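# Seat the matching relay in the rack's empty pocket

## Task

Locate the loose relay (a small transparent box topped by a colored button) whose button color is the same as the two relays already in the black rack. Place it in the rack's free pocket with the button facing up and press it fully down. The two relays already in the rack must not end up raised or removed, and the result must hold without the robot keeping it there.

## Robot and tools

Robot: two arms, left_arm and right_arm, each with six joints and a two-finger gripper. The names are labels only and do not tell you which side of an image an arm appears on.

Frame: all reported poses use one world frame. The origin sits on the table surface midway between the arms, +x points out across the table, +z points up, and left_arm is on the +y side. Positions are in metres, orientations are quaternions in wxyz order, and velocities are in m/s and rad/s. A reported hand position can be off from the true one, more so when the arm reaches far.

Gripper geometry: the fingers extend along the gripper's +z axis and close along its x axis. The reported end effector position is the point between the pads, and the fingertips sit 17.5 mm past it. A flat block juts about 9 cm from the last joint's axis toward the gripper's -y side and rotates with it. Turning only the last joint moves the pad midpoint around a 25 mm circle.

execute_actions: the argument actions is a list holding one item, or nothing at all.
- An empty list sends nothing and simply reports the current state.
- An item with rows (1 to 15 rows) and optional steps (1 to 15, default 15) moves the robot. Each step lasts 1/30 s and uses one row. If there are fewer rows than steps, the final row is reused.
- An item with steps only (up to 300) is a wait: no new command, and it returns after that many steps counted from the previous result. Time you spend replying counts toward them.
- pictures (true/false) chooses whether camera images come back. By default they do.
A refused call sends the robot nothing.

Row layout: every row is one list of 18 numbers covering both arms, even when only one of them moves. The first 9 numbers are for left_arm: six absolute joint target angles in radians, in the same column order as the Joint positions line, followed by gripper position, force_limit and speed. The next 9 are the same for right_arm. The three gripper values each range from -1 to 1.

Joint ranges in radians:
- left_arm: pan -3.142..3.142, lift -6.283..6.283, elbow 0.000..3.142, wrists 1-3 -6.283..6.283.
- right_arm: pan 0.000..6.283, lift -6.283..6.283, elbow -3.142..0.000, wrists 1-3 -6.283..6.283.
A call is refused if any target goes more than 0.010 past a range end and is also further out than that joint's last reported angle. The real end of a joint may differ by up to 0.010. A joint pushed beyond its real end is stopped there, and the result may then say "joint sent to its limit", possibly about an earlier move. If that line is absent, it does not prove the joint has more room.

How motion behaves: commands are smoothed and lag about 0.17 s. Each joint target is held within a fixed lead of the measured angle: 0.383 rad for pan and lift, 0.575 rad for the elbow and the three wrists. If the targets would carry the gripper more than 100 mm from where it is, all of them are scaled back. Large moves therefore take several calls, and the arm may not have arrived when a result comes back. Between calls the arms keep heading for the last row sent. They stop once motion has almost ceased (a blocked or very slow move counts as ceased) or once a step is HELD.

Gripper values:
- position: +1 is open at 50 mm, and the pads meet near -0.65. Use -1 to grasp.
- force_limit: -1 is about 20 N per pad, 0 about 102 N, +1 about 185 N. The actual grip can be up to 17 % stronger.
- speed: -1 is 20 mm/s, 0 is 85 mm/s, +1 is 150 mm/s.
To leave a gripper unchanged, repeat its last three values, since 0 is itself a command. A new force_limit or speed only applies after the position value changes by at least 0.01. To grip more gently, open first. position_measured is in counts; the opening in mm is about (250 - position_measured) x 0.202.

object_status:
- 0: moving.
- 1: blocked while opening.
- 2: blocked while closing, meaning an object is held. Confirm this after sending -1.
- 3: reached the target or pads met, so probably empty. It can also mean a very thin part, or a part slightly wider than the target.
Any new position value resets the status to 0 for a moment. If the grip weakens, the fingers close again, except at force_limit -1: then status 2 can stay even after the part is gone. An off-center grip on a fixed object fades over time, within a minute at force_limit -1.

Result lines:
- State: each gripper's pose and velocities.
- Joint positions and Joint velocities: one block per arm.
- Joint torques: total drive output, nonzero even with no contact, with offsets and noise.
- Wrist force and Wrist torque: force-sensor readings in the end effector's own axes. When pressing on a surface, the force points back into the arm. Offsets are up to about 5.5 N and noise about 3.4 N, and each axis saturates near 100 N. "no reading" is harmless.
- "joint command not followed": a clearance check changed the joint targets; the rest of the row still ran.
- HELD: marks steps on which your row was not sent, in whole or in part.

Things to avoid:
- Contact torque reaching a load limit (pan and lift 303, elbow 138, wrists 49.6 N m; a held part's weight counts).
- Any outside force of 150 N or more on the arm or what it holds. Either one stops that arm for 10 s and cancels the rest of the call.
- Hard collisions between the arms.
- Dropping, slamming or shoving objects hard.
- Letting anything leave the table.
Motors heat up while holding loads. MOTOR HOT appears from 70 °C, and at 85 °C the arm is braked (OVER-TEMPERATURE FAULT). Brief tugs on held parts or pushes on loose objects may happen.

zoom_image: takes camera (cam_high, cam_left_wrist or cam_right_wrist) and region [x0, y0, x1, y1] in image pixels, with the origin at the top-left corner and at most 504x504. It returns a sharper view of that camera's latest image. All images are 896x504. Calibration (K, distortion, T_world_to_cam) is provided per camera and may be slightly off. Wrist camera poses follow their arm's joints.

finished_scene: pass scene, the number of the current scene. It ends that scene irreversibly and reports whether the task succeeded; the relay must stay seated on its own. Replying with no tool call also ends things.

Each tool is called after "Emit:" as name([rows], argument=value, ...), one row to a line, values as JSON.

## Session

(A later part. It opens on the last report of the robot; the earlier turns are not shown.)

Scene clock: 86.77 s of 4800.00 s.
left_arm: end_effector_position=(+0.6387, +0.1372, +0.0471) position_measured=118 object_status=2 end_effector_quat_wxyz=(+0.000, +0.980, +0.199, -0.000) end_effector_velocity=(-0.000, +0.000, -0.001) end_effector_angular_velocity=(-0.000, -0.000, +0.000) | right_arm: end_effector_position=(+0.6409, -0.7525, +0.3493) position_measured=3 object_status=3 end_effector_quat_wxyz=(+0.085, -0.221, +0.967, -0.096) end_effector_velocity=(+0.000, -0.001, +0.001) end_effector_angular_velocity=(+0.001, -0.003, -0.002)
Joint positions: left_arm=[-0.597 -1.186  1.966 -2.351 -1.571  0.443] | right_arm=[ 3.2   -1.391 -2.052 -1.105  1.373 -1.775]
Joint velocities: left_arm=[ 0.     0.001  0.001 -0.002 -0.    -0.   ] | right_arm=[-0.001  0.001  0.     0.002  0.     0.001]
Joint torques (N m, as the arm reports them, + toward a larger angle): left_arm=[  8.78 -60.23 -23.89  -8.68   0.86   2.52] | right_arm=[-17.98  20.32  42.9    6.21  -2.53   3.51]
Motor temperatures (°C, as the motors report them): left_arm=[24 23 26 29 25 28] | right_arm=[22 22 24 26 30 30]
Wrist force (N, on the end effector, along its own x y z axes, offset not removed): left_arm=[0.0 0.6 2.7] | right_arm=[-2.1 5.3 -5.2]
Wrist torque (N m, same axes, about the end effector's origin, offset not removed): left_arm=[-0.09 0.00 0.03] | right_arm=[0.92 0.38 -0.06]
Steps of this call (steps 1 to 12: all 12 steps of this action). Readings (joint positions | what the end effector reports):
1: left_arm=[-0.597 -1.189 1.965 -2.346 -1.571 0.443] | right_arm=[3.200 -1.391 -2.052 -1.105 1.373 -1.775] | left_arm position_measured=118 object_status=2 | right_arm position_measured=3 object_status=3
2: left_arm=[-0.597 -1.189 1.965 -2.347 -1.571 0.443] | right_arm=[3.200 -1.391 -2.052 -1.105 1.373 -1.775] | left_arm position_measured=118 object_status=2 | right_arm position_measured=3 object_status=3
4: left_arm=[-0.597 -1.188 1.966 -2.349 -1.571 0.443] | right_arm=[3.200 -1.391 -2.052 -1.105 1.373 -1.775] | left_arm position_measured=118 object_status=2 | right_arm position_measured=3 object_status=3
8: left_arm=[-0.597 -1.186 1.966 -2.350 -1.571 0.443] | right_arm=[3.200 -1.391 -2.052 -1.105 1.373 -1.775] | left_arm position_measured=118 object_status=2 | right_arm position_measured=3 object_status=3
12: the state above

Emit:
execute_actions([
  {"rows":[[-0.5966,-1.1845,1.9669,-2.3532,-1.571,0.4434,-1,-0.4,-0.5,3.2,-1.391,-2.052,-1.105,1.373,-1.775,1,0,0]],"steps":10},
], pictures=false)

Emit:
execute_actions([
  {"rows":[[-0.5966,-1.1832,1.9674,-2.355,-1.571,0.4434,-1,-0.4,-0.5,3.2,-1.391,-2.052,-1.105,1.373,-1.775,1,0,0]],"steps":12},
], pictures=false)

Scene clock: 92.87 s of 4800.00 s.
left_arm: end_effector_position=(+0.6387, +0.1372, +0.0458) position_measured=118 object_status=2 end_effector_quat_wxyz=(+0.000, +0.980, +0.199, -0.000) end_effector_velocity=(+0.001, -0.002, +0.000) end_effector_angular_velocity=(-0.001, -0.002, -0.003) | right_arm: end_effector_position=(+0.6409, -0.7525, +0.3493) position_measured=3 object_status=3 end_effector_quat_wxyz=(+0.085, -0.221, +0.967, -0.096) end_effector_velocity=(-0.000, +0.000, -0.002) end_effector_angular_velocity=(-0.001, +0.003, -0.000)
Joint positions: left_arm=[-0.597 -1.185  1.967 -2.353 -1.571  0.443] | right_arm=[ 3.2   -1.391 -2.052 -1.105  1.373 -1.775]
Joint velocities: left_arm=[-0.002  0.001 -0.002 -0.002  0.001  0.001] | right_arm=[ 0.001 -0.001 -0.001 -0.001 -0.     0.001]
Joint torques (N m, as the arm reports them, + toward a larger angle): left_arm=[  7.73 -61.7  -24.16  -9.22   1.5    2.46] | right_arm=[-16.37  16.32  42.02   6.16  -2.46   3.18]
Motor temperatures (°C, as the motors report them): left_arm=[24 23 26 29 25 28] | right_arm=[22 22 24 26 30 30]
Wrist force (N, on the end effector, along its own x y z axes, offset not removed): left_arm=[0.8 -1.2 1.1] | right_arm=[0.5 -0.6 -2.0]
Wrist torque (N m, same axes, about the end effector's origin, offset not removed): left_arm=[-0.49 -0.11 0.02] | right_arm=[0.03 -0.06 -0.15]
Steps of this call (steps 1 to 15: the robot went on to your last target; steps 16 to 90: nothing new was sent; then 2.77 s passed at rest; steps 91 to 100: all 10 steps of this action). Readings (joint positions | what the end effector reports):
91: left_arm=[-0.597 -1.186 1.966 -2.351 -1.571 0.443] | right_arm=[3.200 -1.391 -2.052 -1.105 1.373 -1.775] | left_arm position_measured=118 object_status=2 | right_arm position_measured=3 object_status=3
92: left_arm=[-0.597 -1.186 1.966 -2.351 -1.571 0.443] | right_arm=[3.200 -1.391 -2.052 -1.105 1.373 -1.775] | left_arm position_measured=118 object_status=2 | right_arm position_measured=3 object_status=3
94: left_arm=[-0.597 -1.185 1.967 -2.352 -1.571 0.443] | right_arm=[3.200 -1.391 -2.052 -1.105 1.373 -1.775] | left_arm position_measured=118 object_status=2 | right_arm position_measured=3 object_status=3
98: left_arm=[-0.597 -1.185 1.967 -2.353 -1.571 0.443] | right_arm=[3.200 -1.391 -2.052 -1.105 1.373 -1.775] | left_arm position_measured=118 object_status=2 | right_arm position_measured=3 object_status=3
100: the state above

Scene clock: 93.27 s of 4800.00 s.
left_arm: end_effector_position=(+0.6388, +0.1371, +0.0449) position_measured=118 object_status=2 end_effector_quat_wxyz=(+0.000, +0.980, +0.199, -0.000) end_effector_velocity=(+0.001, -0.000, +0.001) end_effector_angular_velocity=(-0.001, -0.002, -0.001) | right_arm: end_effector_position=(+0.6409, -0.7525, +0.3493) position_measured=3 object_status=3 end_effector_quat_wxyz=(+0.085, -0.221, +0.967, -0.096) end_effector_velocity=(-0.000, +0.000, -0.001) end_effector_angular_velocity=(+0.000, +0.001, +0.000)
Joint positions: left_arm=[-0.597 -1.183  1.967 -2.355 -1.571  0.443] | right_arm=[ 3.2   -1.391 -2.052 -1.105  1.373 -1.775]
Joint velocities: left_arm=[-0.    -0.001 -0.001 -0.001  0.001  0.   ] | right_arm=[ 0.001  0.    -0.001 -0.     0.     0.001]
Joint torques (N m, as the arm reports them, + toward a larger angle): left_arm=[  6.29 -48.77 -17.65  -8.18   1.47   2.47] | right_arm=[-16.79  17.86  41.95   6.19  -2.41   3.52]
Motor temperatures (°C, as the motors report them): left_arm=[24 23 26 29 25 28] | right_arm=[22 22 24 26 30 30]
Wrist force (N, on the end effector, along its own x y z axes, offset not removed): left_arm=[-1.0 -2.9 -16.4] | right_arm=[-2.7 3.3 -0.9]
Wrist torque (N m, same axes, about the end effector's origin, offset not removed): left_arm=[-0.11 -0.15 0.09] | right_arm=[0.76 0.49 0.03]
Steps of this call (steps 1 to 12: all 12 steps of this action). Readings (joint positions | what the end effector reports):
1: left_arm=[-0.597 -1.185 1.967 -2.353 -1.571 0.443] | right_arm=[3.200 -1.391 -2.052 -1.105 1.373 -1.775] | left_arm position_measured=118 object_status=2 | right_arm position_measured=3 object_status=3
2: left_arm=[-0.597 -1.184 1.967 -2.353 -1.571 0.443] | right_arm=[3.200 -1.391 -2.052 -1.105 1.373 -1.775] | left_arm position_measured=118 object_status=2 | right_arm position_measured=3 object_status=3
4: left_arm=[-0.597 -1.184 1.967 -2.354 -1.571 0.443] | right_arm=[3.200 -1.391 -2.052 -1.105 1.373 -1.775] | left_arm position_measured=118 object_status=2 | right_arm position_measured=3 object_status=3
8: left_arm=[-0.597 -1.183 1.967 -2.355 -1.571 0.443] | right_arm=[3.200 -1.391 -2.052 -1.105 1.373 -1.775] | left_arm position_measured=118 object_status=2 | right_arm position_measured=3 object_status=3
12: the state above

Bottomed at the same height as before.

Emit:
execute_actions([
  {"rows":[[-0.5966,-1.1836,1.9672,-2.3544,-1.571,0.4434,0.8,-0.4,-0.5,3.2,-1.391,-2.052,-1.105,1.373,-1.775,1,0,0]],"steps":10},
], pictures=false)

Emit:
execute_actions([
  {"rows":[[-0.5966,-1.2007,1.9599,-2.33,-1.571,0.4434,0.8,-0.4,-0.5,3.2,-1.391,-2.052,-1.105,1.373,-1.775,1,0,0],[-0.5966,-1.2007,1.9599,-2.33,-1.571,0.4434,0.8,-0.4,-0.5,3.2,-1.391,-2.052,-1.105,1.373,-1.775,1,0,0],[-0.5966,-1.2007,1.9599,-2.33,-1.571,0.4434,0.8,-0.4,-0.5,3.2,-1.391,-2.052,-1.105,1.373,-1.775,1,0,0],[-0.5966,-1.254,1.932,-2.249,-1.571,0.4434,0.8,-0.4,-0.5,3.2,-1.391,-2.052,-1.105,1.373,-1.775,1,0,0]]},
])

Scene clock: 99.90 s of 4800.00 s.
left_arm: end_effector_position=(+0.6385, +0.1373, +0.0446) position_measured=38 object_status=0 end_effector_quat_wxyz=(-0.000, +0.980, +0.199, -0.000) end_effector_velocity=(+0.000, -0.001, +0.000) end_effector_angular_velocity=(+0.000, +0.000, -0.000) | right_arm: end_effector_position=(+0.6409, -0.7525, +0.3493) position_measured=3 object_status=3 end_effector_quat_wxyz=(+0.085, -0.221, +0.967, -0.096) end_effector_velocity=(+0.000, +0.001, +0.001) end_effector_angular_velocity=(+0.000, -0.001, +0.002)
Joint positions: left_arm=[-0.597 -1.183  1.968 -2.354 -1.571  0.443] | right_arm=[ 3.2   -1.391 -2.052 -1.105  1.373 -1.775]
Joint velocities: left_arm=[-0.001  0.    -0.001  0.001 -0.    -0.001] | right_arm=[ 0.001  0.     0.001 -0.     0.    -0.001]
Joint torques (N m, as the arm reports them, + toward a larger angle): left_arm=[  5.97 -94.25 -41.8   -1.13   0.12   2.32] | right_arm=[-15.84  16.91  42.9    5.2   -2.52   3.34]
Motor temperatures (°C, as the motors report them): left_arm=[24 23 26 29 25 28] | right_arm=[22 22 24 26 30 30]
Wrist force (N, on the end effector, along its own x y z axes, offset not removed): left_arm=[0.2 0.0 1.2] | right_arm=[4.9 -0.9 2.6]
Wrist torque (N m, same axes, about the end effector's origin, offset not removed): left_arm=[-0.27 0.02 0.08] | right_arm=[-0.06 -1.01 -0.24]
Steps of this call (steps 1 to 15: the robot went on to your last target; steps 16 to 90: nothing new was sent; then 3.30 s passed at rest; steps 91 to 100: all 10 steps of this action). Readings (joint positions | what the end effector reports):
91: left_arm=[-0.597 -1.183 1.967 -2.355 -1.571 0.443] | right_arm=[3.200 -1.391 -2.052 -1.105 1.373 -1.775] | left_arm position_measured=116 object_status=0 | right_arm position_measured=3 object_status=3
92: left_arm=[-0.597 -1.183 1.967 -2.355 -1.571 0.443] | right_arm=[3.200 -1.391 -2.052 -1.105 1.373 -1.775] | left_arm position_measured=107 object_status=0 | right_arm position_measured=3 object_status=3
94: left_arm=[-0.597 -1.183 1.968 -2.355 -1.571 0.443] | right_arm=[3.200 -1.391 -2.052 -1.105 1.373 -1.775] | left_arm position_measured=90 object_status=0 | right_arm position_measured=3 object_status=3
98: left_arm=[-0.597 -1.183 1.968 -2.355 -1.571 0.443] | right_arm=[3.200 -1.391 -2.052 -1.105 1.373 -1.775] | left_arm position_measured=55 object_status=0 | right_arm position_measured=3 object_status=3
100: the state above

Scene clock: 100.40 s of 4800.00 s.
left_arm: end_effector_position=(+0.6388, +0.1371, +0.1030) position_measured=32 object_status=3 end_effector_quat_wxyz=(+0.000, +0.980, +0.199, +0.000) end_effector_velocity=(-0.002, +0.001, +0.017) end_effector_angular_velocity=(+0.003, +0.003, -0.001) | right_arm: end_effector_position=(+0.6409, -0.7525, +0.3493) position_measured=3 object_status=3 end_effector_quat_wxyz=(+0.085, -0.221, +0.967, -0.096) end_effector_velocity=(+0.000, -0.001, +0.000) end_effector_angular_velocity=(+0.001, -0.001, -0.002)
Joint positions: left_arm=[-0.597 -1.252  1.933 -2.253 -1.571  0.443] | right_arm=[ 3.2   -1.391 -2.052 -1.105  1.373 -1.775]
Joint velocities: left_arm=[-0.001 -0.021 -0.01   0.035  0.    -0.001] | right_arm=[-0.001  0.     0.     0.001  0.     0.001]
Joint torques (N m, as the arm reports them, + toward a larger angle): left_arm=[  5.02 -85.26 -52.38  -1.26   0.02   2.37] | right_arm=[-14.75  18.14  42.34   5.45  -2.17   3.47]
Motor temperatures (°C, as the motors report them): left_arm=[24 23 26 29 25 28] | right_arm=[22 22 24 26 30 30]
Wrist force (N, on the end effector, along its own x y z axes, offset not removed): left_arm=[1.9 0.0 1.6] | right_arm=[2.0 -0.9 -5.0]
Wrist torque (N m, same axes, about the end effector's origin, offset not removed): left_arm=[-0.19 -0.32 0.04] | right_arm=[-0.37 -0.41 0.06]
Steps of this call (steps 1 to 15: all 15 steps of this action). Readings (joint positions | what the end effector reports):
1: left_arm=[-0.597 -1.183 1.968 -2.354 -1.571 0.443] | right_arm=[3.200 -1.391 -2.052 -1.105 1.373 -1.775] | left_arm position_measured=32 object_status=0 | right_arm position_measured=3 object_status=3
2: left_arm=[-0.597 -1.185 1.967 -2.351 -1.571 0.443] | right_arm=[3.200 -1.391 -2.052 -1.105 1.373 -1.775] | left_arm position_measured=32 object_status=0 | right_arm position_measured=3 object_status=3
4: left_arm=[-0.597 -1.192 1.964 -2.342 -1.571 0.443] | right_arm=[3.200 -1.391 -2.052 -1.105 1.373 -1.775] | left_arm position_measured=32 object_status=0 | right_arm position_measured=3 object_status=3
8: left_arm=[-0.597 -1.231 1.943 -2.285 -1.571 0.443] | right_arm=[3.200 -1.391 -2.052 -1.105 1.373 -1.775] | left_arm position_measured=32 object_status=3 | right_arm position_measured=3 object_status=3
15: the state above
camera_calibration (this result's frames):
cam_left_wrist: T_world_to_cam=[[0.922532, 0.384909, -0.0279217, -0.631031], [0.375959, -0.880032, 0.290171, -0.154666], [0.0871171, -0.278189, -0.956568, 0.229047], [0, 0, 0, 1]] pos_world=[0.620341, 0.170497, 0.246359]
cam_right_wrist: T_world_to_cam=[[-0.888805, -0.443376, -0.115942, 0.268222], [-0.450067, 0.892167, 0.038433, 0.953641], [0.0863997, 0.0863413, -0.992512, 0.505508], [0, 0, 0, 1]] pos_world=[0.623924, -0.77553, 0.49617]

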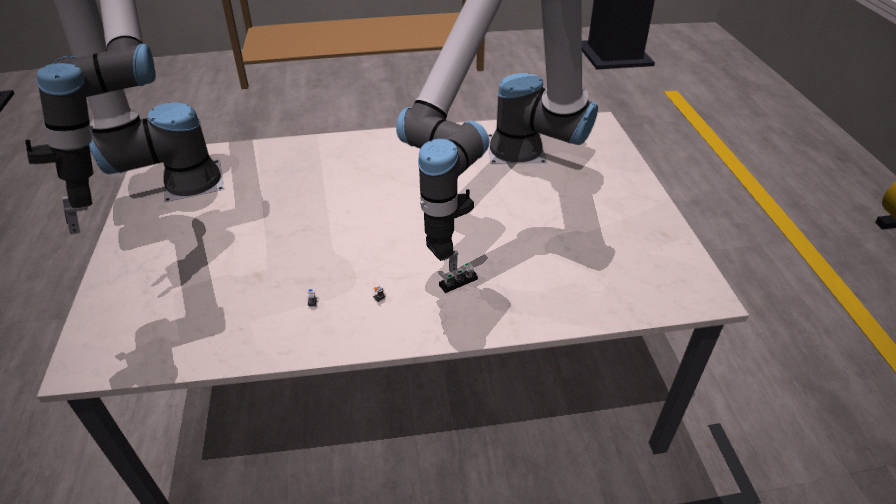

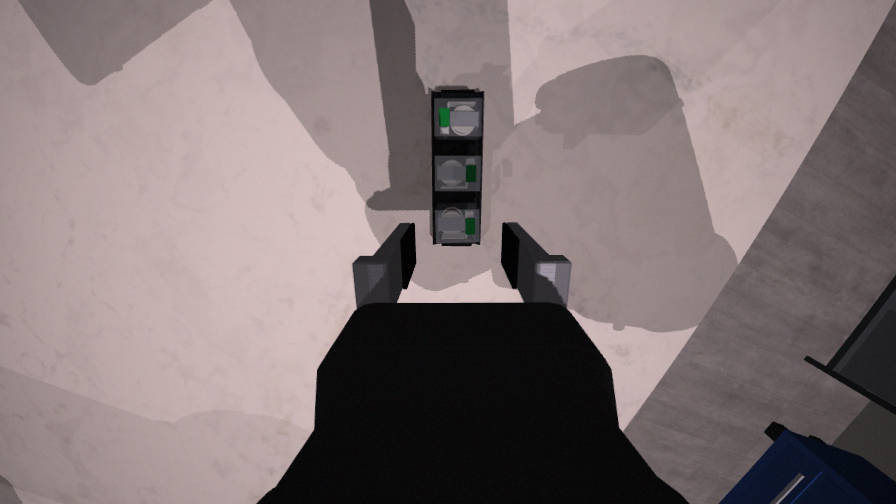

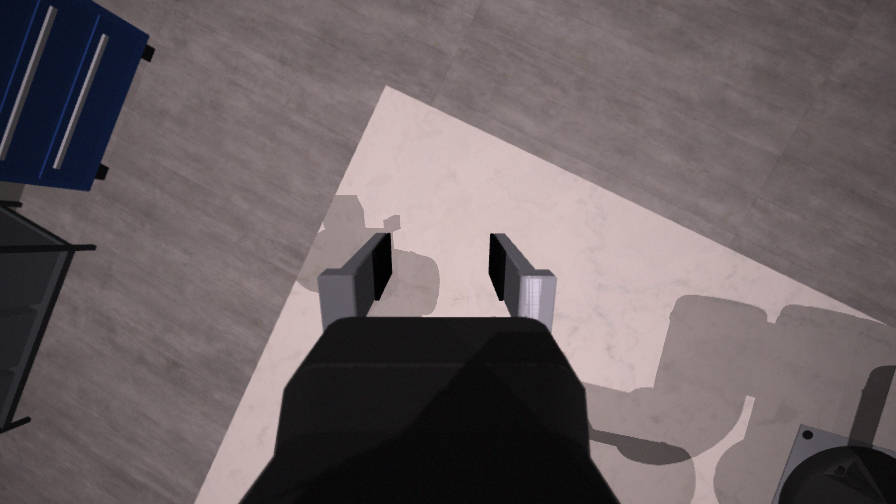

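Emit:
finished_scene(scene=2)

The scene is finished: the task was done.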